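# Stock the wall glove dispenser with two cart boxes

## Task

A wall-mounted glove dispenser has three slots, ordered small, medium, large from left to right. Take the two glove boxes that sit on the cart and put each into the slot matching its size. The cart and the pedal bin may be pushed aside if needed. When finished, the gripper must have released the boxes and the robot must have backed away from them. The robot must not tip over or be left leaning, or the task fails.

## Robot and tools

Robot: a Hello Robot Stretch 3 with one arm. It has a two-wheel base (0.33 m long, 0.34 m wide) that only drives straight or spins in place, and cannot slide sideways. A lift carries the arm up and down a mast, and the arm telescopes out to the robot's RIGHT side. To move the gripper forward or back, you drive the base. Spinning in place pivots about the point midway between the drive wheels, 0.05 m behind the front edge. With the arm in and the wrist folded, a spin sweeps a 0.28 m radius; an unfolded, level wrist reaches past that.

Frames: the base frame has its origin on the floor between the drive wheels, x forward, y left, z up. hand_pose is reported in it, at the closed-fingertip point. The odometry frame is the base frame as it stood at the start. Heading is positive to the left, in -3.142 to 3.142.

Cameras: head_camera and nav_camera are on the head and turn with head_pan_rad and head_tilt_rad. wrist_camera rides on the gripper. Every successful execute_actions result comes with one image per camera, taken when the call ends. Calibration lines (K, T_world_to_cam, pos_world) map the base frame into each camera.

Tool execute_actions, argument actions: a list run in order. Each action may hold robot, steps (1 to 450 control steps at 30 per second, default 1) and until (stop early once its conditions hold; only with steps). An action with steps alone just waits. An empty list returns the current state. If any value is invalid or out of range, the whole call is rejected and earlier motion keeps going.
robot takes one command, a list of up to 8 commands done in sequence (each may be a pause_s of up to 15 s), or {"stop": true}, which brakes everything and clears the queue. A command can contain:
- base: exactly one of translate_m (metres, an offset from where the base is when this command begins, forward positive, |value| at most 1) or rotate_rad (radians, an offset turn, counter-clockwise positive, |value| at most 3.2).
- joints: absolute targets by name; unnamed joints keep their current targets. lift_m 0 to 1.1 (arm height); arm_m 0 to 0.52 (extension); wrist_yaw_rad -1.345 to 4.42 (0 along the arm, positive toward the front, 3.0 folded over the base); wrist_pitch_rad -1.57 to 0.451 (negative tips fingers down); wrist_roll_rad -2.911 to 2.911; gripper_m -0.089 to 0.179 (larger is wider; real fingertip gap is 0.007 to 0.025 less, zero below 0.007); head_pan_rad -3.953 to 1.73 (0 forward, positive left, -1.57 looks along the arm); head_tilt_rad -1.53 to 0.419 (negative looks down).
- contact_limits: {"arm_m": effort percent 1 to 100}, the motor effort at which the arm halts; lower is gentler, valid until arm_m's next command.
A new command acts at once and discards the rest of any older queue. until conditions: under "robot", fields like lift_m, lift_m_goal, lift_m_status, base_status, translate_m, heading, refusals, queue, queue_left, written as [op, value] with =, !=, <, <=, >, >=, or a status word; {"robot": {"status": "ended"}} waits until nothing moves and no queue runs; {"any": {"status": "ended"}} fires when any single motion ends.

Tool zoom_image: camera (head_camera, nav_camera or wrist_camera) and region [x0, y0, x1, y1] in image pixels from the top-left, at most 504 by 504; gives a sharper crop of the latest image.

Tool finished_scene: argument scene (the scene number). Call only after all motion has ended; it ends the scene irreversibly and reports success.

Result lines: base_status shows progress in brackets (moved of goal). joint_goals, joint_status and measured_speeds list each joint. Status words: moving, done, off_target (rested short, may still push), contact_stop (the arm or lift pressed something and went slack), time_out, stopped, not_commanded, torque_fault (a wrist servo overloaded and is limp for 10 s). refusals and dropped lines name rejected or abandoned commands, counted from 0. on_its_own appears when the robot changed a goal itself, a joint is slack or off, a motor strains at rest, or base_tilt has shifted 3 degrees or more. lidar_m gives 12 distances in 30-degree sectors counter-clockwise from straight ahead, at 0.17 m height. wrist_depth_mm and head_depth_mm are 7x7 grids of median depth. motor_effort is percent per motor with the peak in brackets; base_tilt is in degrees.

Speed: the base is fast only when stowed (lift_m under 0.30, arm_m under 0.03, wrist_yaw_rad over 2.54); otherwise slow.

Gripping: command gripper_m smaller than the box width to hold; to release, open at least 0.02 beyond where the pads made contact. Neither the reading nor done proves a grasp, so check the images.

Cautions: fold or unfold the wrist only with lift_m between 0.32 and 0.95, wrist_pitch_rad -0.4 and roll near 0. With wrist_yaw_rad below -0.4 keep pitch at -0.5 or lower. Avoid pushing the arm into rigid things with the gripper above about 0.45 m, avoid repeat pushes after a contact_stop, and never drive while gripping or pressing something fixed: these can tip the robot. If it snags or base_tilt leans, reverse the last motion in small steps, pull the gripper free, and lower lift_m to about 0.2 if still tilted. Avoid dropping boxes, slamming, or hard collisions. A loose object may occasionally get nudged by itself.

Each tool is called after "Request:" as name(argument=value, ...) on one line, values as JSON.

## Session

Request:
execute_actions(actions=[])

Scene clock: 0.00 s.
robot.base_odometry: x=+0.000 y=+0.000 heading=+0.000 (m, m, rad; robot's odometry frame)
robot.turned_by_wheels: +0.000 (rad since the last result)
robot.turned_by_imu: +0.000 (rad since the last result)
robot.base_tilt: forward=-0.6 right=+0.2 (deg)
robot.lidar_m: 2.28 2.20 2.28 1.85 1.18 1.21 1.65 2.09 2.17 2.05 1.57 1.61
robot.head_depth_mm: 2015 2352 2374 2347 2306 2352 2228 / 1998 2640 2616 2611 2666 2638 2206 / 2021 2651 2732 2686 2747 2760 2236 / 2038 2515 2582 2544 2578 2569 2211 / 2024 2337 2384 2400 2395 2431 2238 / 2030 2203 2231 2262 2255 2259 2190 / 2047 2106 2088 2141 2129 2145 2110
robot.base_status: not_commanded
robot.joint_positions: lift_m=+0.469 arm_m=+0.002 wrist_yaw_rad=+2.797 wrist_pitch_rad=-0.558 wrist_roll_rad=+0.020 gripper_m=+0.037 head_pan_rad=+0.006 head_tilt_rad=-0.021
robot.joint_goals: lift_m=+0.469 arm_m=+0.002 wrist_yaw_rad=+2.797 wrist_pitch_rad=-0.558 wrist_roll_rad=+0.020 gripper_m=+0.037 head_pan_rad=+0.006 head_tilt_rad=-0.021
robot.joint_status: lift_m=not_commanded arm_m=not_commanded wrist_yaw_rad=not_commanded wrist_pitch_rad=not_commanded wrist_roll_rad=not_commanded gripper_m=not_commanded head_pan_rad=not_commanded head_tilt_rad=not_commanded
robot.measured_speeds: translate_m=+0.000 rotate_rad=+0.000 lift_m=+0.000 arm_m=+0.000 wrist_yaw_rad=+0.000 wrist_pitch_rad=+0.000 wrist_roll_rad=+0.000 head_pan_rad=+0.000 head_tilt_rad=+0.000
robot: refusals=0 queue=idle queue_left=0
robot.motor_effort: left_wheel=+0 right_wheel=+1 lift_m=+28 arm_m=+1 wrist_yaw_rad=+0 wrist_pitch_rad=+4 wrist_roll_rad=+0 gripper_m=+0 head_pan_rad=-1 head_tilt_rad=+2 (%)
robot.hand_pose: x=+0.0478 y=+0.0456 z=+0.4515 quat_wxyz=(+0.310, +0.709, +0.073, +0.629) (m; robot's base frame)
robot.wrist_depth_mm: - - - - - - - / - - - - - - - / - - - - - - - / 895 910 921 912 909 904 914 / 769 - 768 771 772 774 768 / 668 641 - 663 672 665 656 / 587 587 - 589 574 589 582
pictures: head_camera (sideways: a quarter turn clockwise sets it upright), nav_camera (sideways: a quarter turn counterclockwise sets it upright), wrist_camera
Images, in order (width x height): head_camera 896x504, nav_camera 672x504, wrist_camera 644x364.

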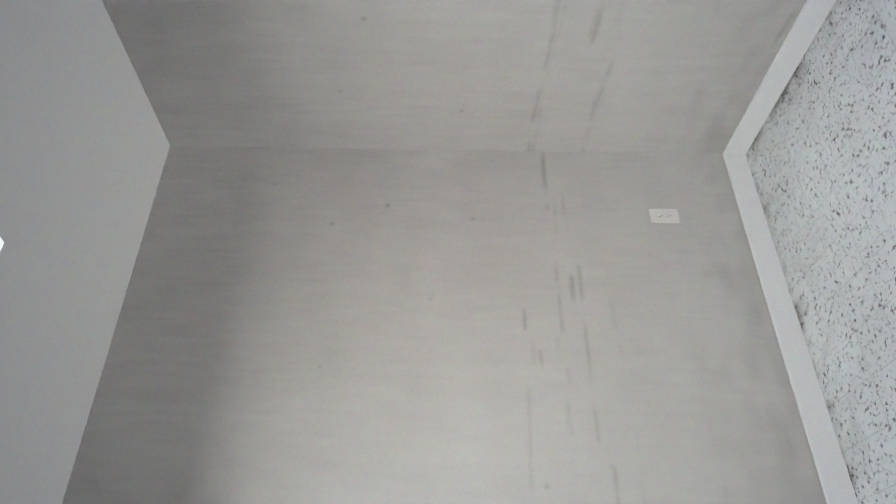

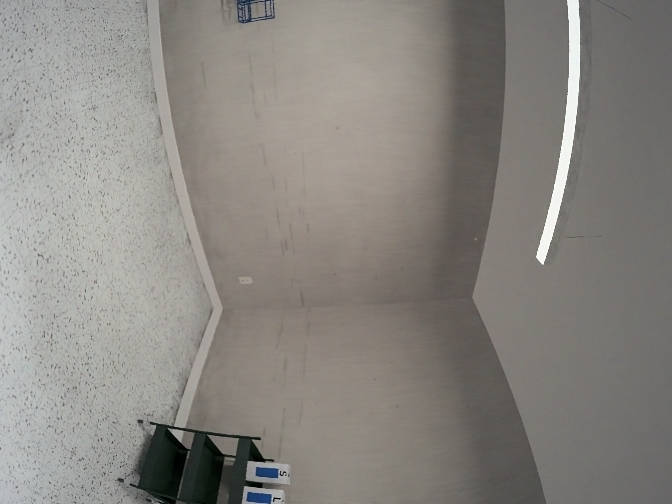

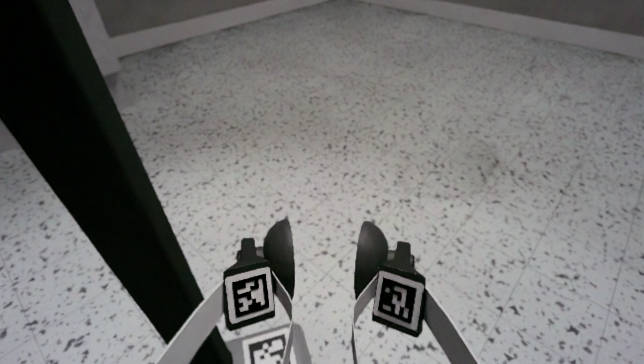

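Request:
execute_actions(actions=[{"robot":{"joints":{"head_pan_rad":-0.75,"head_tilt_rad":-0.4}},"steps":100,"until":{"robot":{"status":"ended"}}}])

Request:
execute_actions(actions=[{"robot":{"joints":{"head_pan_rad":0.85,"head_tilt_rad":-0.3}},"steps":100,"until":{"robot":{"status":"ended"}}}])

Scene clock: 2.47 s.
robot.base_odometry: x=+0.000 y=+0.000 heading=+0.000 (m, m, rad; robot's odometry frame)
robot.turned_by_wheels: +0.000 (rad since the last result)
robot.turned_by_imu: +0.000 (rad since the last result)
robot.base_tilt: forward=-0.7 right=+0.3 (deg)
robot.lidar_m: 2.29 2.20 2.28 1.86 1.18 1.21 1.65 2.09 2.17 2.04 1.57 1.60
robot.head_depth_mm: 1608 1697 1807 1950 2084 1780 1449 / 1649 1751 1858 1985 2139 1779 1456 / 1689 1792 1906 2072 2143 1763 1434 / 1722 1846 1898 1951 2030 1760 1424 / 1756 1872 1974 1932 2037 1744 1425 / 1781 1927 2068 2238 2090 1740 1415 / 1843 1983 2109 2291 2228 1742 1412
robot.base_status: not_commanded
robot.joint_positions: lift_m=+0.469 arm_m=+0.002 wrist_yaw_rad=+2.797 wrist_pitch_rad=-0.558 wrist_roll_rad=+0.020 gripper_m=+0.037 head_pan_rad=-0.743 head_tilt_rad=-0.395
robot.joint_goals: lift_m=+0.469 arm_m=+0.002 wrist_yaw_rad=+2.797 wrist_pitch_rad=-0.558 wrist_roll_rad=+0.020 gripper_m=+0.037 head_pan_rad=-0.750 head_tilt_rad=-0.400
robot.joint_status: lift_m=not_commanded arm_m=not_commanded wrist_yaw_rad=not_commanded wrist_pitch_rad=not_commanded wrist_roll_rad=not_commanded gripper_m=not_commanded head_pan_rad=done head_tilt_rad=done
robot.measured_speeds: translate_m=+0.000 rotate_rad=+0.000 lift_m=+0.000 arm_m=+0.000 wrist_yaw_rad=+0.000 wrist_pitch_rad=+0.000 wrist_roll_rad=+0.000 head_pan_rad=+0.000 head_tilt_rad=+0.000
robot: refusals=0 queue=done queue_left=0
robot.motor_effort: left_wheel=+0(0) right_wheel=+0(0) lift_m=+28(28) arm_m=+0(1) wrist_yaw_rad=+0(0) wrist_pitch_rad=+5(5) wrist_roll_rad=+0(0) gripper_m=+0(0) head_pan_rad=-4(49) head_tilt_rad=-2(20) (%)
robot.hand_pose: x=+0.0478 y=+0.0456 z=+0.4515 quat_wxyz=(+0.310, +0.709, +0.073, +0.629) (m; robot's base frame)
robot.wrist_depth_mm: - - - - - - - / - - - - - - - / - - - - - - - / 881 906 913 922 917 910 912 / 773 - 765 753 780 763 770 / 666 647 - 667 676 664 659 / 583 581 - 590 580 589 585
pictures: head_camera (sideways: a quarter turn clockwise sets it upright), nav_camera (sideways: a quarter turn counterclockwise sets it upright), wrist_camera
camera_calibration (this result's frames):
head_camera: T_world_to_cam=[[-0.31348, 0.248256, -0.916569, 1.21125], [0.694638, 0.718068, -0.0430856, 0.0516169], [0.647462, -0.650191, -0.397548, 0.476331], [0, 0, 0, 1]] pos_world=[0.0354404, -0.0280576, 1.30178]
nav_camera: T_world_to_cam=[[0.25622, -0.291418, 0.921644, -1.16063], [-0.708662, -0.705071, -0.0259292, 0.0882229], [0.657381, -0.64649, -0.38717, 0.459998], [0, 0, 0, 1]] pos_world=[0.0575035, 0.0213579, 1.25008]
wrist_camera: T_world_to_cam=[[0.947743, -0.318932, -0.00805984, -0.0283978], [-0.215901, -0.622567, -0.752195, 0.413713], [0.234881, 0.714628, -0.658891, 0.420576], [0, 0, 0, 1]] pos_world=[0.0174496, -0.0520483, 0.588078]
Images, in order (width x height): head_camera 896x504, nav_camera 672x504, wrist_camera 644x364.

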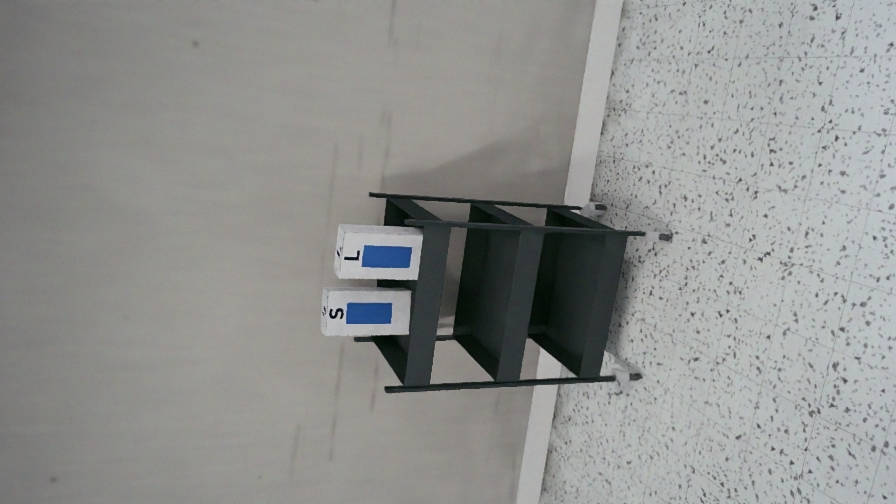

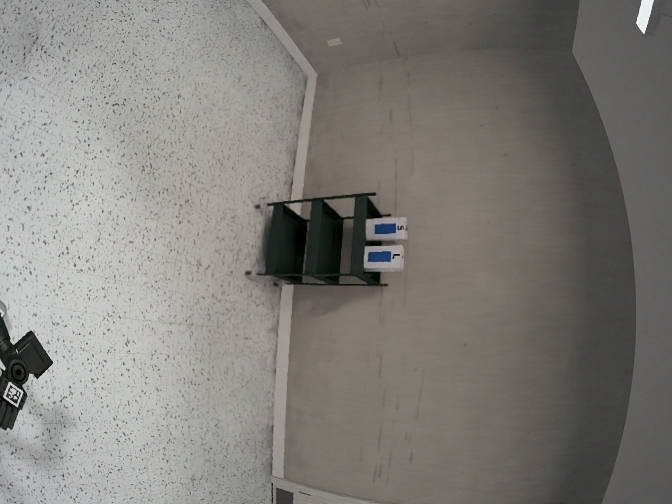

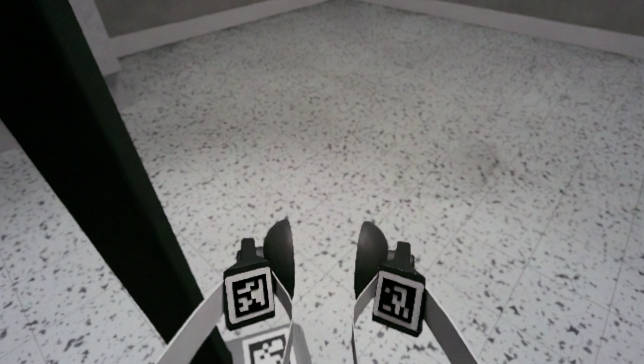

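Scene clock: 3.77 s.
robot.base_odometry: x=+0.000 y=+0.000 heading=+0.000 (m, m, rad; robot's odometry frame)
robot.turned_by_wheels: +0.000 (rad since the last result)
robot.turned_by_imu: +0.000 (rad since the last result)
robot.base_tilt: forward=-0.6 right=+0.3 (deg)
robot.lidar_m: 2.28 2.20 2.28 1.86 1.18 1.21 1.65 2.09 2.17 2.04 1.57 1.60
robot.head_depth_mm: 1821 1932 2016 2130 2253 1961 1557 / 1858 1955 2082 2172 2293 1950 1561 / 1911 2022 2123 2221 2371 1968 1555 / 1958 2074 2185 2292 2387 1943 1534 / 2011 2106 2254 2350 2475 1933 1542 / 2073 2185 2308 2499 2525 1931 1522 / 2120 2262 2370 2554 2586 1925 1529
robot.base_status: not_commanded
robot.joint_positions: lift_m=+0.469 arm_m=+0.002 wrist_yaw_rad=+2.797 wrist_pitch_rad=-0.558 wrist_roll_rad=+0.020 gripper_m=+0.037 head_pan_rad=+0.843 head_tilt_rad=-0.310
robot.joint_goals: lift_m=+0.469 arm_m=+0.002 wrist_yaw_rad=+2.797 wrist_pitch_rad=-0.558 wrist_roll_rad=+0.020 gripper_m=+0.037 head_pan_rad=+0.850 head_tilt_rad=-0.300
robot.joint_status: lift_m=not_commanded arm_m=not_commanded wrist_yaw_rad=not_commanded wrist_pitch_rad=not_commanded wrist_roll_rad=not_commanded gripper_m=not_commanded head_pan_rad=done head_tilt_rad=done
robot.measured_speeds: translate_m=+0.000 rotate_rad=+0.000 lift_m=+0.000 arm_m=+0.000 wrist_yaw_rad=+0.000 wrist_pitch_rad=+0.000 wrist_roll_rad=+0.000 head_pan_rad=+0.000 head_tilt_rad=+0.000
robot: refusals=0 queue=done queue_left=0
robot.motor_effort: left_wheel=+0(0) right_wheel=+0(1) lift_m=+27(28) arm_m=+0(0) wrist_yaw_rad=+0(0) wrist_pitch_rad=+4(5) wrist_roll_rad=+0(0) gripper_m=+0(0) head_pan_rad=+5(55) head_tilt_rad=+4(13) (%)
robot.hand_pose: x=+0.0478 y=+0.0456 z=+0.4515 quat_wxyz=(+0.310, +0.709, +0.073, +0.629) (m; robot's base frame)
robot.wrist_depth_mm: - - - - - - - / - - - - - - - / - - - - - - - / 888 919 903 905 902 927 902 / 761 - 763 763 779 753 759 / 664 653 - 666 670 665 668 / 589 588 - 579 567 585 581
pictures: head_camera (sideways: a quarter turn clockwise sets it upright), nav_camera (sideways: a quarter turn counterclockwise sets it upright), wrist_camera
camera_calibration (this result's frames):
head_camera: T_world_to_cam=[[-0.191037, -0.258119, -0.947037, 1.25027], [-0.725853, 0.686643, -0.040728, 0.0572173], [0.660789, 0.679629, -0.318531, 0.373417], [0, 0, 0, 1]] pos_world=[0.0336288, 0.0296451, 1.30532]
nav_camera: T_world_to_cam=[[0.234783, 0.201214, 0.950994, -1.19882], [0.716997, -0.696445, -0.0296574, 0.0843832], [0.656347, 0.688823, -0.307783, 0.35669], [0, 0, 0, 1]] pos_world=[-0.0131532, 0.0542911, 1.25235]
wrist_camera: T_world_to_cam=[[0.947743, -0.318932, -0.00806023, -0.0283976], [-0.215902, -0.622566, -0.752195, 0.413713], [0.234881, 0.714628, -0.658891, 0.420576], [0, 0, 0, 1]] pos_world=[0.0174496, -0.0520483, 0.588078]
Images, in order (width x height): head_camera 896x504, nav_camera 672x504, wrist_camera 644x364.

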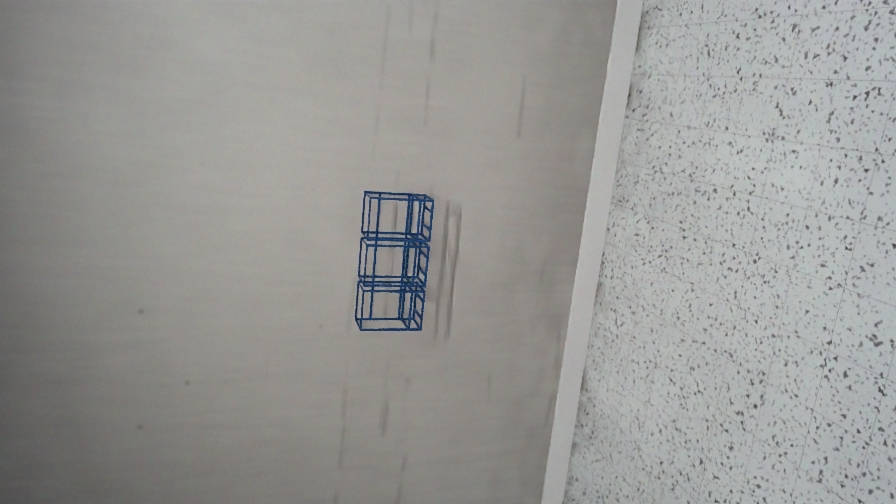

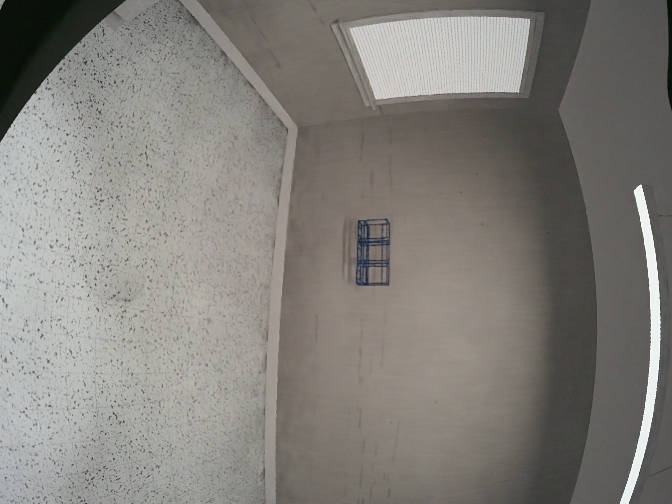

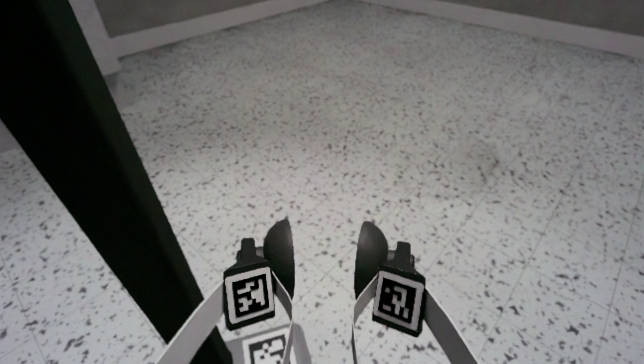

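Request:
zoom_image(camera="head_camera", region=[320, 170, 500, 350])

Region (320, 170, 500, 350) of head_camera's 896x504 image, scaled by 2.800, with more detail than that image has.

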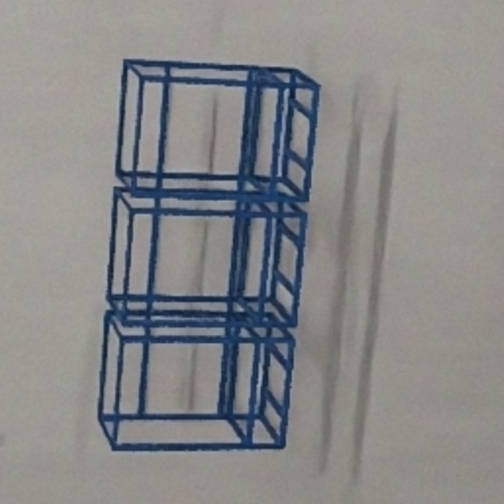

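Request:
execute_actions(actions=[{"robot":[{"joints":{"lift_m":0.28,"wrist_pitch_rad":-0.4,"wrist_yaw_rad":3.0,"head_pan_rad":-1.57,"head_tilt_rad":-0.6},"base":{"rotate_rad":-0.76}},{"base":{"translate_m":0.95}},{"base":{"rotate_rad":1.55}},{"joints":{"lift_m":0.8}},{"joints":{"wrist_yaw_rad":0,"gripper_m":0.179}},{"joints":{"wrist_pitch_rad":0}}],"steps":450,"until":{"robot":{"status":"ended"}}},{"steps":300,"until":{"robot":{"status":"ended"}}}])

Scene clock: 28.57 s.
robot.base_odometry: x=+0.689 y=-0.654 heading=+0.790 (m, m, rad; robot's odometry frame)
robot.turned_by_wheels: +0.790 (rad since the last result)
robot.turned_by_imu: +0.794 (rad since the last result)
robot.base_tilt: forward=-0.6 right=+0.2 (deg)
robot.lidar_m: 1.93 2.22 2.07 2.07 2.38 2.37 2.16 1.24 1.07 0.64 0.76 1.93
robot.head_depth_mm: 862 938 1032 1156 1308 1432 1294 / 876 957 1060 1176 1323 1455 1301 / 895 979 1082 1077 1183 1407 1291 / 915 1000 1081 876 945 1081 - / 933 1017 1093 1020 1133 1227 1202 / 950 1047 1128 1033 1158 1254 1246 / 971 1067 1197 1279 1111 1352 1238
robot.base_status: done (rotate_rad +1.5500 of +1.5500)
robot.joint_positions: lift_m=+0.799 arm_m=+0.002 wrist_yaw_rad=+0.004 wrist_pitch_rad=-0.021 wrist_roll_rad=+0.020 gripper_m=+0.179 head_pan_rad=-1.563 head_tilt_rad=-0.593
robot.joint_goals: lift_m=+0.800 arm_m=+0.002 wrist_yaw_rad=+0.000 wrist_pitch_rad=+0.000 wrist_roll_rad=+0.020 gripper_m=+0.179 head_pan_rad=-1.570 head_tilt_rad=-0.600
robot.joint_status: lift_m=done arm_m=not_commanded wrist_yaw_rad=done wrist_pitch_rad=done wrist_roll_rad=not_commanded gripper_m=done head_pan_rad=done head_tilt_rad=done
robot.measured_speeds: translate_m=+0.000 rotate_rad=+0.000 lift_m=+0.000 arm_m=+0.000 wrist_yaw_rad=+0.000 wrist_pitch_rad=+0.000 wrist_roll_rad=+0.000 head_pan_rad=+0.000 head_tilt_rad=+0.000
robot: refusals=0 queue=done queue_left=0
robot.motor_effort: left_wheel=+0(7) right_wheel=+0(6) lift_m=+40(39) arm_m=+0(0) wrist_yaw_rad=-4(1) wrist_pitch_rad=+8(5) wrist_roll_rad=+0(0) gripper_m=+0(84) head_pan_rad=-4(56) head_tilt_rad=-3(19) (%)
robot.hand_pose: x=-0.0205 y=-0.4026 z=+0.9086 quat_wxyz=(+0.700, +0.009, -0.714, -0.007) (m; robot's base frame)
robot.wrist_depth_mm: - 983 907 821 748 702 666 / - - 920 847 781 732 669 / - - 930 867 804 743 684 / - - 950 686 789 762 709 / - - 750 575 818 778 711 / - 569 539 573 758 819 718 / - - 864 486 830 823 -
pictures: head_camera (sideways: a quarter turn clockwise sets it upright), nav_camera (sideways: a quarter turn counterclockwise sets it upright), wrist_camera
camera_calibration (this result's frames):
head_camera: T_world_to_cam=[[-0.0334661, 0.571309, -0.820052, 1.08366], [0.998832, -0.00948209, -0.047368, 0.0553249], [-0.0348376, -0.82068, -0.570325, 0.705303], [0, 0, 0, 1]] pos_world=[0.00557663, -0.0397508, 1.29353]
nav_camera: T_world_to_cam=[[-0.0371408, -0.560109, 0.827586, -1.03616], [-0.998988, 0.0418215, -0.0165284, 0.0777496], [-0.0253532, -0.827362, -0.561096, 0.690472], [0, 0, 0, 1]] pos_world=[0.0566926, -0.0123465, 1.24622]
wrist_camera: T_world_to_cam=[[-0.999685, -0.0248805, 0.00319964, -0.0347527], [-0.0076522, 0.180989, -0.983455, 1.00167], [0.0238898, -0.98317, -0.181122, -0.0638666], [0, 0, 0, 1]] pos_world=[-0.025551, -0.244948, 0.973643]
Images, in order (width x height): head_camera 896x504, nav_camera 672x504, wrist_camera 644x364.

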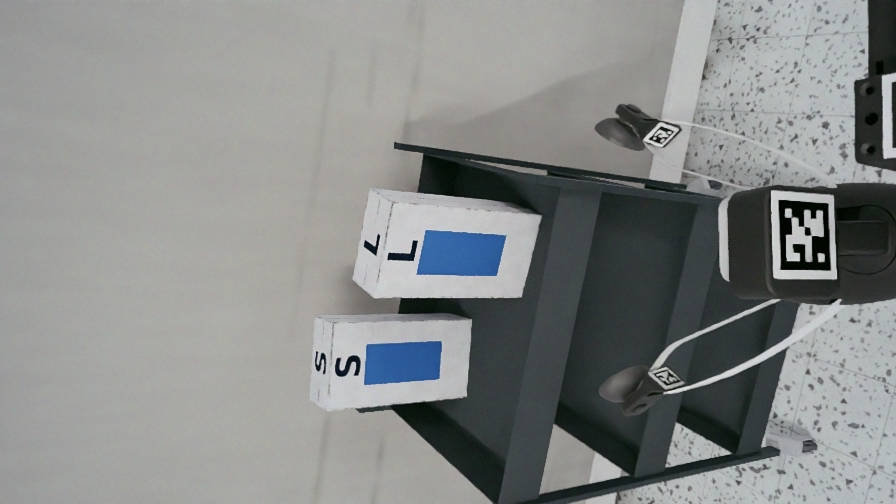

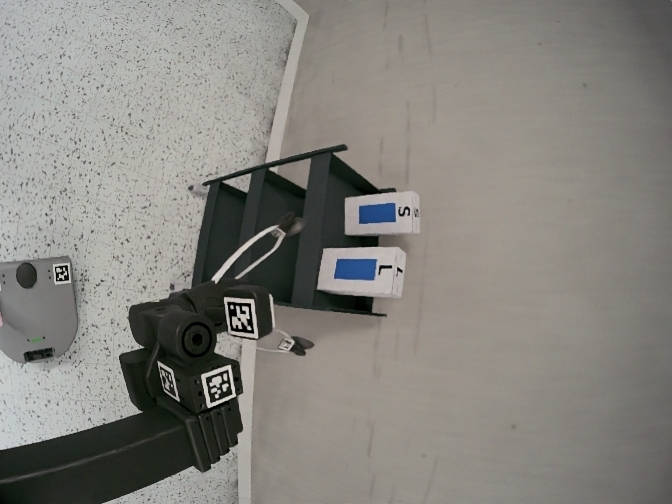

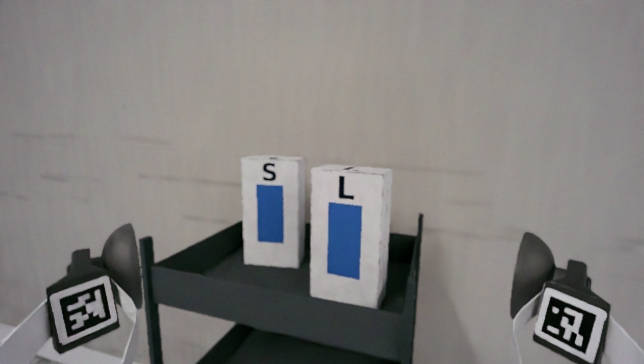

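Request:
execute_actions(actions=[{"robot":[{"joints":{"lift_m":0.76,"wrist_pitch_rad":0.02,"arm_m":0.2},"base":{"rotate_rad":-0.275}},{"base":{"translate_m":0.2}}],"steps":450,"until":{"robot":{"status":"ended"}}}])

Scene clock: 36.43 s.
robot.base_odometry: x=+0.863 y=-0.556 heading=+0.515 (m, m, rad; robot's odometry frame)
robot.turned_by_wheels: -0.275 (rad since the last result)
robot.turned_by_imu: -0.275 (rad since the last result)
robot.base_tilt: forward=-0.6 right=+0.3 (deg)
robot.lidar_m: 1.74 1.79 2.41 2.08 2.13 2.67 2.55 1.54 1.10 0.65 0.67 1.46
robot.head_depth_mm: 902 996 1109 1252 1435 1540 - / 892 988 1097 1248 1370 - 1228 / 892 983 1086 1171 948 - 1229 / 887 974 1062 853 - - 1200 / 882 966 1074 1039 939 1072 1196 / 879 966 1020 961 931 1069 1189 / 869 954 1047 1041 923 1037 1195
robot.base_status: done (translate_m +0.2000 of +0.2000)
robot.joint_positions: lift_m=+0.761 arm_m=+0.200 wrist_yaw_rad=+0.002 wrist_pitch_rad=+0.000 wrist_roll_rad=+0.020 gripper_m=+0.179 head_pan_rad=-1.563 head_tilt_rad=-0.593
robot.joint_goals: lift_m=+0.760 arm_m=+0.200 wrist_yaw_rad=+0.000 wrist_pitch_rad=+0.020 wrist_roll_rad=+0.020 gripper_m=+0.179 head_pan_rad=-1.570 head_tilt_rad=-0.600
robot.joint_status: lift_m=done arm_m=done wrist_yaw_rad=done wrist_pitch_rad=done wrist_roll_rad=not_commanded gripper_m=done head_pan_rad=done head_tilt_rad=done
robot.measured_speeds: translate_m=+0.000 rotate_rad=+0.000 lift_m=+0.000 arm_m=+0.000 wrist_yaw_rad=+0.000 wrist_pitch_rad=+0.000 wrist_roll_rad=+0.000 head_pan_rad=+0.000 head_tilt_rad=+0.000
robot: refusals=0 queue=done queue_left=0
robot.motor_effort: left_wheel=+1(4) right_wheel=-1(3) lift_m=+14(39) arm_m=+5(5) wrist_yaw_rad=-2(3) wrist_pitch_rad=+7(7) wrist_roll_rad=+0(0) gripper_m=+0(0) head_pan_rad=-4(4) head_tilt_rad=-2(2) (%)
robot.hand_pose: x=-0.0210 y=-0.6009 z=+0.8753 quat_wxyz=(+0.700, +0.001, -0.714, +0.000) (m; robot's base frame)
robot.wrist_depth_mm: 598 602 595 584 589 579 574 / 615 616 611 602 599 596 593 / 641 633 628 624 612 614 613 / 646 638 440 322 631 634 624 / 662 446 449 329 645 640 636 / 683 450 460 338 569 657 649 / - 438 444 347 397 675 -
pictures: head_camera (sideways: a quarter turn clockwise sets it upright), nav_camera (sideways: a quarter turn counterclockwise sets it upright), wrist_camera
camera_calibration (this result's frames):
head_camera: T_world_to_cam=[[-0.0334658, 0.57131, -0.820052, 1.08366], [0.998832, -0.00948263, -0.047368, 0.0553249], [-0.0348381, -0.820679, -0.570326, 0.705305], [0, 0, 0, 1]] pos_world=[0.0055766, -0.0397508, 1.29353]
nav_camera: T_world_to_cam=[[-0.0371411, -0.56011, 0.827585, -1.03616], [-0.998988, 0.0418221, -0.0165283, 0.0777495], [-0.0253536, -0.827362, -0.561097, 0.690474], [0, 0, 0, 1]] pos_world=[0.0566926, -0.0123465, 1.24622]
wrist_camera: T_world_to_cam=[[-0.999728, -0.0230202, 0.00365542, -0.0393166], [-0.00729205, 0.159938, -0.9871, 0.99528], [0.0221386, -0.986859, -0.160063, -0.285502], [0, 0, 0, 1]] pos_world=[-0.0257276, -0.441839, 0.936887]
Images, in order (width x height): head_camera 896x504, nav_camera 672x504, wrist_camera 644x364.

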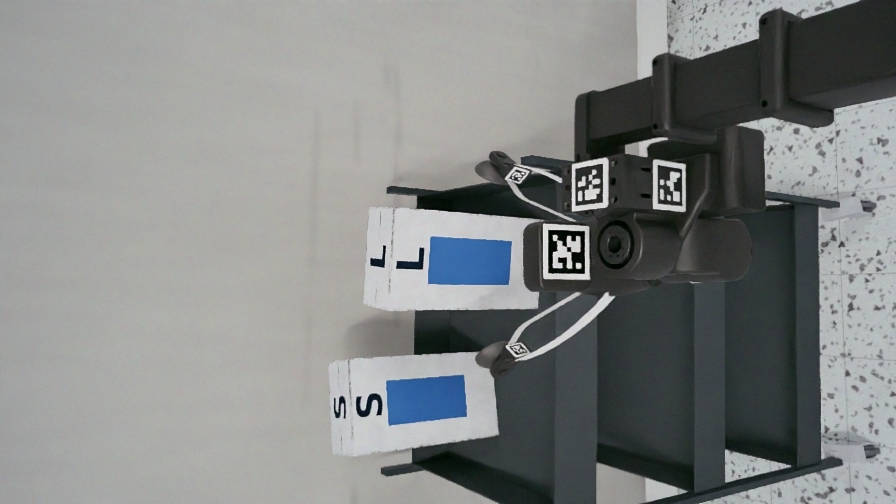

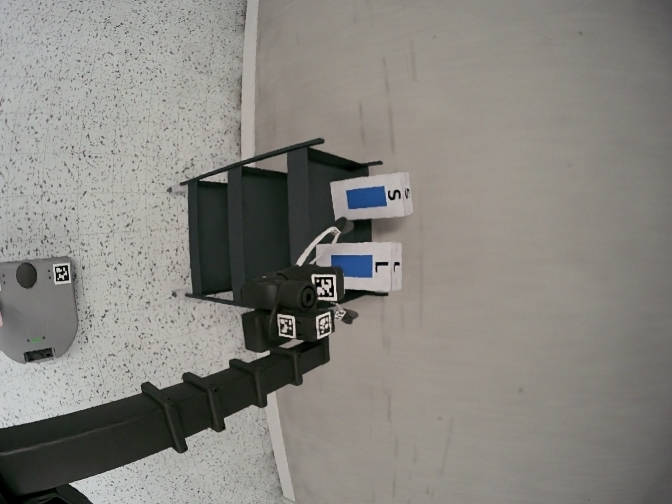

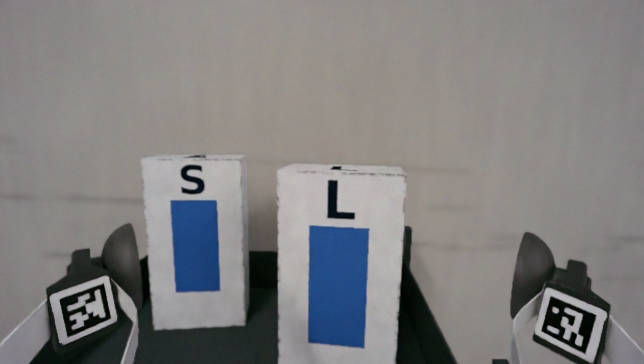

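Request:
execute_actions(actions=[{"robot":{"joints":{"arm_m":0.33},"base":{"translate_m":-0.01}},"steps":450,"until":{"robot":{"status":"ended"}}}])

Scene clock: 39.43 s.
robot.base_odometry: x=+0.854 y=-0.561 heading=+0.515 (m, m, rad; robot's odometry frame)
robot.turned_by_wheels: +0.000 (rad since the last result)
robot.turned_by_imu: +0.000 (rad since the last result)
robot.base_tilt: forward=-0.6 right=+0.3 (deg)
robot.lidar_m: 1.75 1.80 2.43 2.08 2.14 2.66 2.55 1.54 1.10 0.65 0.67 1.47
robot.head_depth_mm: 897 989 1107 1243 1431 1510 - / 897 987 1096 1231 1364 - 1244 / 890 980 1089 1186 1395 1413 1240 / 885 973 1067 820 1148 1081 1194 / 885 971 1078 1005 934 1072 1195 / 873 965 1023 966 929 1069 1192 / 874 957 1044 1023 926 1041 1173
robot.base_status: done (translate_m -0.0100 of -0.0100)
robot.joint_positions: lift_m=+0.761 arm_m=+0.330 wrist_yaw_rad=+0.002 wrist_pitch_rad=+0.000 wrist_roll_rad=+0.020 gripper_m=+0.179 head_pan_rad=-1.563 head_tilt_rad=-0.593
robot.joint_goals: lift_m=+0.760 arm_m=+0.330 wrist_yaw_rad=+0.000 wrist_pitch_rad=+0.020 wrist_roll_rad=+0.020 gripper_m=+0.179 head_pan_rad=-1.570 head_tilt_rad=-0.600
robot.joint_status: lift_m=done arm_m=done wrist_yaw_rad=done wrist_pitch_rad=done wrist_roll_rad=not_commanded gripper_m=done head_pan_rad=done head_tilt_rad=done
robot.measured_speeds: translate_m=+0.000 rotate_rad=+0.000 lift_m=+0.000 arm_m=+0.000 wrist_yaw_rad=+0.000 wrist_pitch_rad=+0.000 wrist_roll_rad=+0.000 head_pan_rad=+0.000 head_tilt_rad=+0.000
robot: refusals=0 queue=done queue_left=0
robot.motor_effort: left_wheel=+1(2) right_wheel=-1(5) lift_m=+14(14) arm_m=+5(5) wrist_yaw_rad=-2(1) wrist_pitch_rad=+7(7) wrist_roll_rad=+0(0) gripper_m=+1(0) head_pan_rad=-4(4) head_tilt_rad=-2(2) (%)
robot.hand_pose: x=-0.0210 y=-0.7309 z=+0.8753 quat_wxyz=(+0.700, +0.001, -0.714, +0.000) (m; robot's base frame)
robot.wrist_depth_mm: 476 470 475 469 465 460 458 / 485 481 481 482 473 474 465 / 503 497 491 491 488 482 479 / 405 301 361 253 499 491 492 / 520 306 200 190 186 510 499 / 544 319 206 196 190 524 517 / - 323 212 202 197 541 -
pictures: head_camera (sideways: a quarter turn clockwise sets it upright), nav_camera (sideways: a quarter turn counterclockwise sets it upright), wrist_camera
camera_calibration (this result's frames):
head_camera: T_world_to_cam=[[-0.0334657, 0.57131, -0.820052, 1.08366], [0.998832, -0.00948276, -0.047368, 0.0553249], [-0.0348382, -0.82068, -0.570326, 0.705305], [0, 0, 0, 1]] pos_world=[0.0055766, -0.0397508, 1.29353]
nav_camera: T_world_to_cam=[[-0.0371412, -0.56011, 0.827585, -1.03616], [-0.998988, 0.0418222, -0.0165283, 0.0777495], [-0.0253537, -0.827362, -0.561097, 0.690474], [0, 0, 0, 1]] pos_world=[0.0566925, -0.0123465, 1.24622]
wrist_camera: T_world_to_cam=[[-0.999729, -0.0230118, 0.00365602, -0.0423058], [-0.0072908, 0.159916, -0.987104, 1.01607], [0.0221303, -0.986862, -0.160041, -0.413819], [0, 0, 0, 1]] pos_world=[-0.0257285, -0.571841, 0.936889]
Images, in order (width x height): head_camera 896x504, nav_camera 672x504, wrist_camera 644x364.

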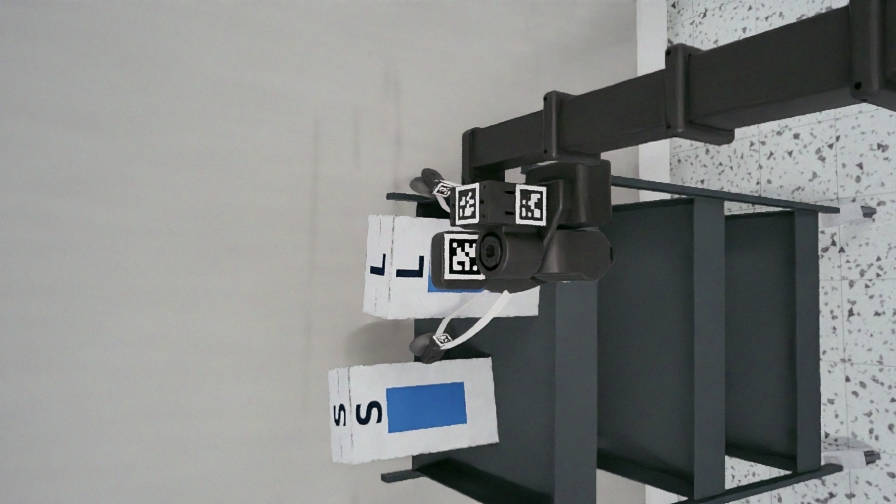

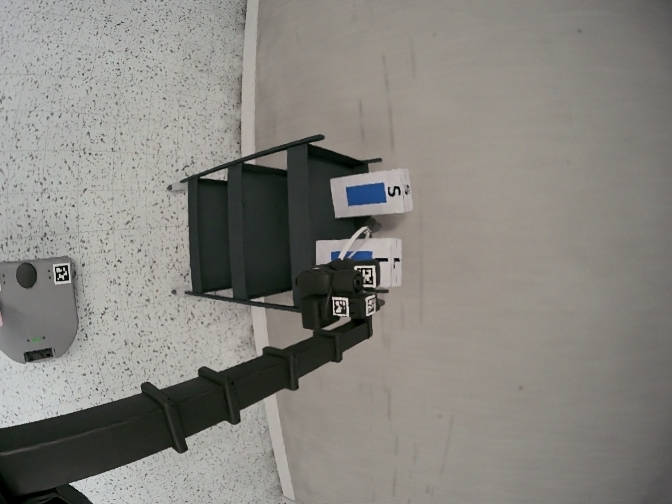

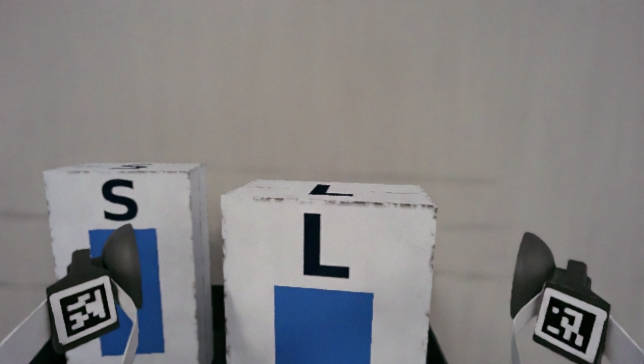

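Request:
execute_actions(actions=[{"robot":[{"joints":{"wrist_yaw_rad":-0.1},"base":{"translate_m":0.018}},{"joints":{"arm_m":0.405}}],"steps":450,"until":{"robot":{"status":"ended"}}}])

Scene clock: 43.57 s.
robot.base_odometry: x=+0.870 y=-0.552 heading=+0.515 (m, m, rad; robot's odometry frame)
robot.turned_by_wheels: +0.000 (rad since the last result)
robot.turned_by_imu: +0.000 (rad since the last result)
robot.base_tilt: forward=-0.6 right=+0.3 (deg)
robot.lidar_m: 1.73 1.78 2.40 2.09 2.14 2.68 2.57 1.54 1.10 0.65 0.67 1.47
robot.head_depth_mm: 897 987 1109 1245 1433 1514 - / 894 988 1098 1235 1392 - 1264 / 886 979 1088 - 854 1369 1206 / 888 974 1064 - 853 1082 1198 / 882 971 1060 1024 934 1073 1205 / 874 966 1025 964 934 1071 1195 / 873 958 1046 1069 922 1041 1181
robot.base_status: done (translate_m +0.0180 of +0.0180)
robot.joint_positions: lift_m=+0.761 arm_m=+0.405 wrist_yaw_rad=-0.097 wrist_pitch_rad=+0.000 wrist_roll_rad=+0.020 gripper_m=+0.179 head_pan_rad=-1.563 head_tilt_rad=-0.593
robot.joint_goals: lift_m=+0.760 arm_m=+0.405 wrist_yaw_rad=-0.100 wrist_pitch_rad=+0.020 wrist_roll_rad=+0.020 gripper_m=+0.179 head_pan_rad=-1.570 head_tilt_rad=-0.600
robot.joint_status: lift_m=done arm_m=done wrist_yaw_rad=done wrist_pitch_rad=done wrist_roll_rad=not_commanded gripper_m=done head_pan_rad=done head_tilt_rad=done
robot.measured_speeds: translate_m=+0.000 rotate_rad=+0.000 lift_m=+0.000 arm_m=+0.000 wrist_yaw_rad=+0.000 wrist_pitch_rad=+0.000 wrist_roll_rad=+0.000 head_pan_rad=+0.000 head_tilt_rad=+0.000
robot: refusals=0 queue=done queue_left=0
robot.motor_effort: left_wheel=+1(5) right_wheel=-1(3) lift_m=+14(14) arm_m=+5(5) wrist_yaw_rad=-3(2) wrist_pitch_rad=+7(7) wrist_roll_rad=+0(0) gripper_m=-1(1) head_pan_rad=-4(4) head_tilt_rad=-2(3) (%)
robot.hand_pose: x=-0.0463 y=-0.8046 z=+0.8753 quat_wxyz=(+0.700, -0.035, -0.713, -0.034) (m; robot's base frame)
robot.wrist_depth_mm: 373 381 388 397 403 414 420 / 382 388 397 405 408 423 434 / 393 400 407 416 424 436 441 / 232 405 413 425 433 444 458 / 214 218 125 126 128 459 473 / 216 118 117 116 114 290 485 / - 123 120 118 118 480 -
pictures: head_camera (sideways: a quarter turn clockwise sets it upright), nav_camera (sideways: a quarter turn counterclockwise sets it upright), wrist_camera
camera_calibration (this result's frames):
head_camera: T_world_to_cam=[[-0.0334657, 0.57131, -0.820052, 1.08366], [0.998832, -0.00948275, -0.047368, 0.0553249], [-0.0348382, -0.820679, -0.570326, 0.705305], [0, 0, 0, 1]] pos_world=[0.0055766, -0.0397508, 1.29353]
nav_camera: T_world_to_cam=[[-0.0371412, -0.56011, 0.827585, -1.03616], [-0.998988, 0.0418222, -0.0165283, 0.0777495], [-0.0253537, -0.827362, -0.561097, 0.690474], [0, 0, 0, 1]] pos_world=[0.0566925, -0.0123465, 1.24622]
wrist_camera: T_world_to_cam=[[-0.997109, 0.0758971, 0.00365603, 0.0103834], [0.00854829, 0.159854, -0.987104, 1.02836], [-0.0755028, -0.984219, -0.16004, -0.48847], [0, 0, 0, 1]] pos_world=[-0.0353182, -0.645937, 0.936889]
Images, in order (width x height): head_camera 896x504, nav_camera 672x504, wrist_camera 644x364.

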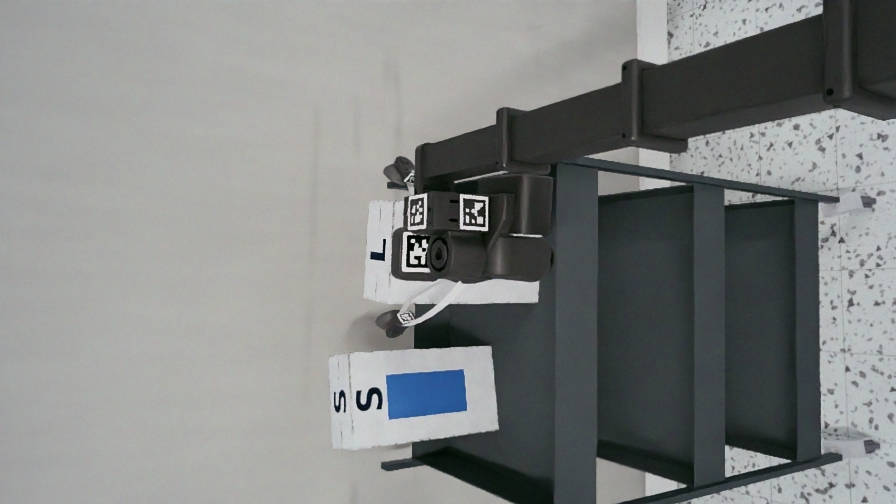

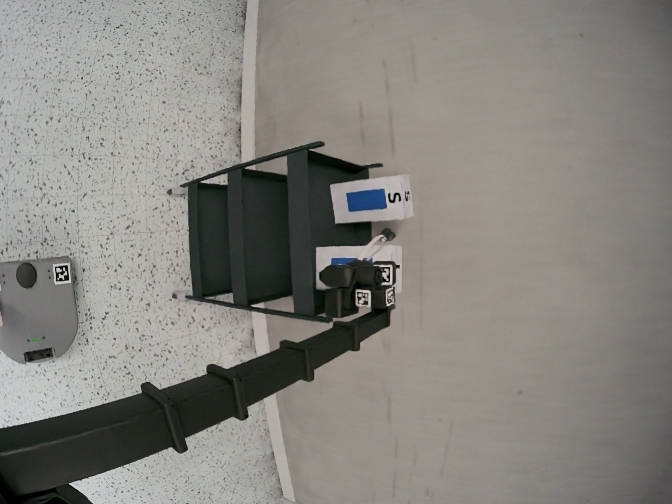

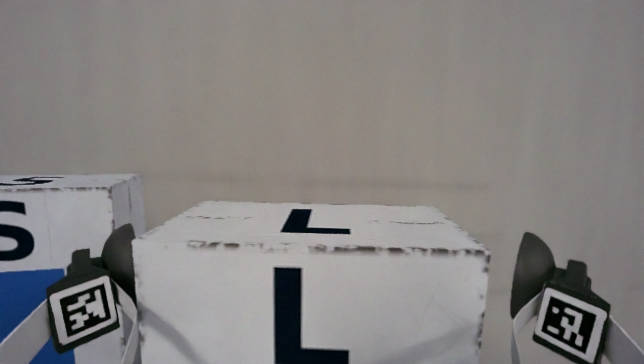

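Request:
execute_actions(actions=[{"robot":[{"joints":{"arm_m":0.413},"base":{"translate_m":0.006}},{"joints":{"gripper_m":0.07}},{"joints":{"lift_m":0.95}}],"steps":450,"until":{"robot":{"status":"ended"}}}])

Scene clock: 49.83 s.
robot.base_odometry: x=+0.875 y=-0.549 heading=+0.515 (m, m, rad; robot's odometry frame)
robot.turned_by_wheels: +0.000 (rad since the last result)
robot.turned_by_imu: +0.000 (rad since the last result)
robot.base_tilt: forward=-0.6 right=+0.3 (deg)
robot.lidar_m: 1.72 1.78 2.39 2.08 2.14 2.68 2.57 1.54 1.10 0.65 0.68 1.47
robot.head_depth_mm: 898 989 1071 - 1425 1493 1259 / 898 979 - 1255 1418 1490 1269 / 892 958 1110 1166 869 1376 1206 / 886 950 789 1006 943 1083 1201 / 882 958 1053 1038 933 1076 1203 / 879 961 1017 963 929 1072 1190 / 875 960 1047 1125 885 1064 1190
robot.base_status: done (translate_m +0.0060 of +0.0060)
robot.joint_positions: lift_m=+0.949 arm_m=+0.413 wrist_yaw_rad=-0.099 wrist_pitch_rad=-0.044 wrist_roll_rad=+0.020 gripper_m=+0.074 head_pan_rad=-1.563 head_tilt_rad=-0.593
robot.joint_goals: lift_m=+0.950 arm_m=+0.413 wrist_yaw_rad=-0.100 wrist_pitch_rad=+0.020 wrist_roll_rad=+0.020 gripper_m=+0.073 head_pan_rad=-1.570 head_tilt_rad=-0.600
robot.joint_status: lift_m=done arm_m=done wrist_yaw_rad=done wrist_pitch_rad=done wrist_roll_rad=not_commanded gripper_m=done head_pan_rad=done head_tilt_rad=done
robot.measured_speeds: translate_m=+0.000 rotate_rad=+0.000 lift_m=+0.000 arm_m=+0.000 wrist_yaw_rad=+0.000 wrist_pitch_rad=+0.000 wrist_roll_rad=+0.000 head_pan_rad=+0.000 head_tilt_rad=+0.000
robot: refusals=0 queue=done queue_left=0
robot.motor_effort: left_wheel=+1(3) right_wheel=-1(3) lift_m=+44(44) arm_m=+4(5) wrist_yaw_rad=+0(2) wrist_pitch_rad=+23(23) wrist_roll_rad=+0(0) gripper_m=-20(95) head_pan_rad=-4(4) head_tilt_rad=-2(2) (%)
robot.hand_pose: x=-0.0467 y=-0.8113 z=+1.0526 quat_wxyz=(+0.699, -0.020, -0.713, -0.051) (m; robot's base frame)
robot.wrist_depth_mm: 358 365 373 379 387 396 406 / 372 378 389 392 403 406 422 / 381 388 398 405 413 424 434 / 394 403 408 419 427 438 449 / 404 409 127 124 127 452 466 / 421 423 127 122 119 117 485 / 429 301 129 124 121 119 506
pictures: head_camera (sideways: a quarter turn clockwise sets it upright), nav_camera (sideways: a quarter turn counterclockwise sets it upright), wrist_camera
camera_calibration (this result's frames):
head_camera: T_world_to_cam=[[-0.0334659, 0.57131, -0.820052, 1.08366], [0.998832, -0.0094824, -0.047368, 0.0553249], [-0.0348379, -0.82068, -0.570326, 0.705305], [0, 0, 0, 1]] pos_world=[0.00557661, -0.0397508, 1.29353]
nav_camera: T_world_to_cam=[[-0.037141, -0.56011, 0.827585, -1.03616], [-0.998988, 0.0418218, -0.0165283, 0.0777495], [-0.0253535, -0.827362, -0.561097, 0.690474], [0, 0, 0, 1]] pos_world=[0.0566926, -0.0123465, 1.24622]
wrist_camera: T_world_to_cam=[[-0.996964, 0.0778142, 0.00270856, 0.012405], [0.0132078, 0.203298, -0.979028, 1.23144], [-0.0767329, -0.97602, -0.203709, -0.414107], [0, 0, 0, 1]] pos_world=[-0.0356729, -0.655491, 1.12122]
Images, in order (width x height): head_camera 896x504, nav_camera 672x504, wrist_camera 644x364.

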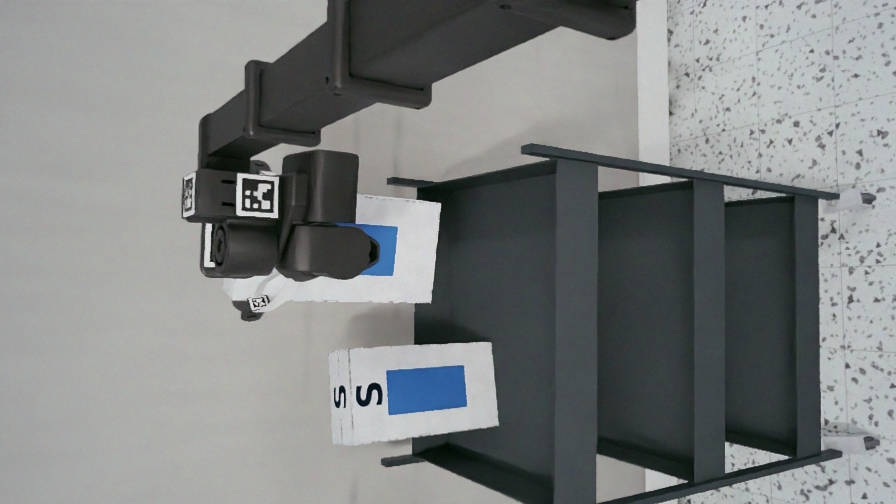

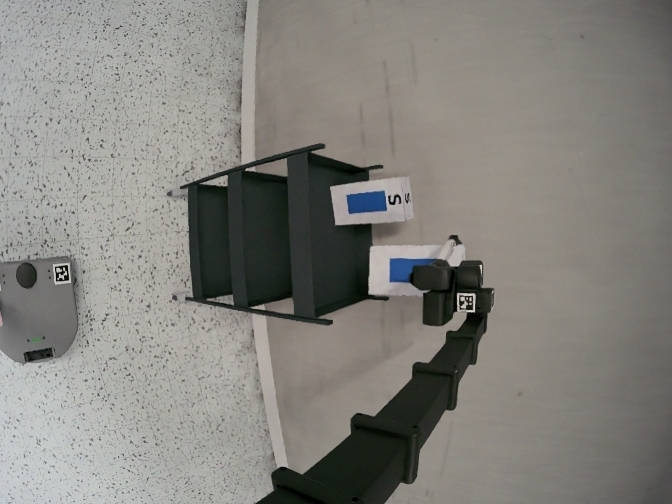

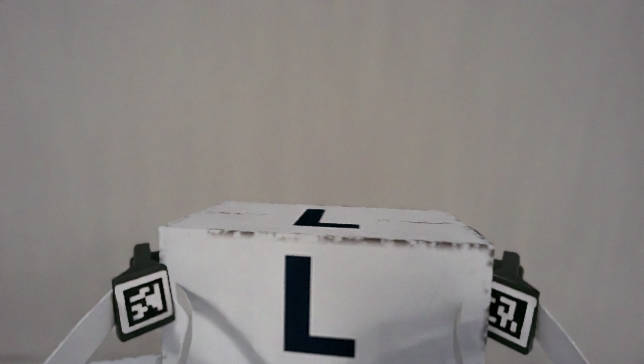

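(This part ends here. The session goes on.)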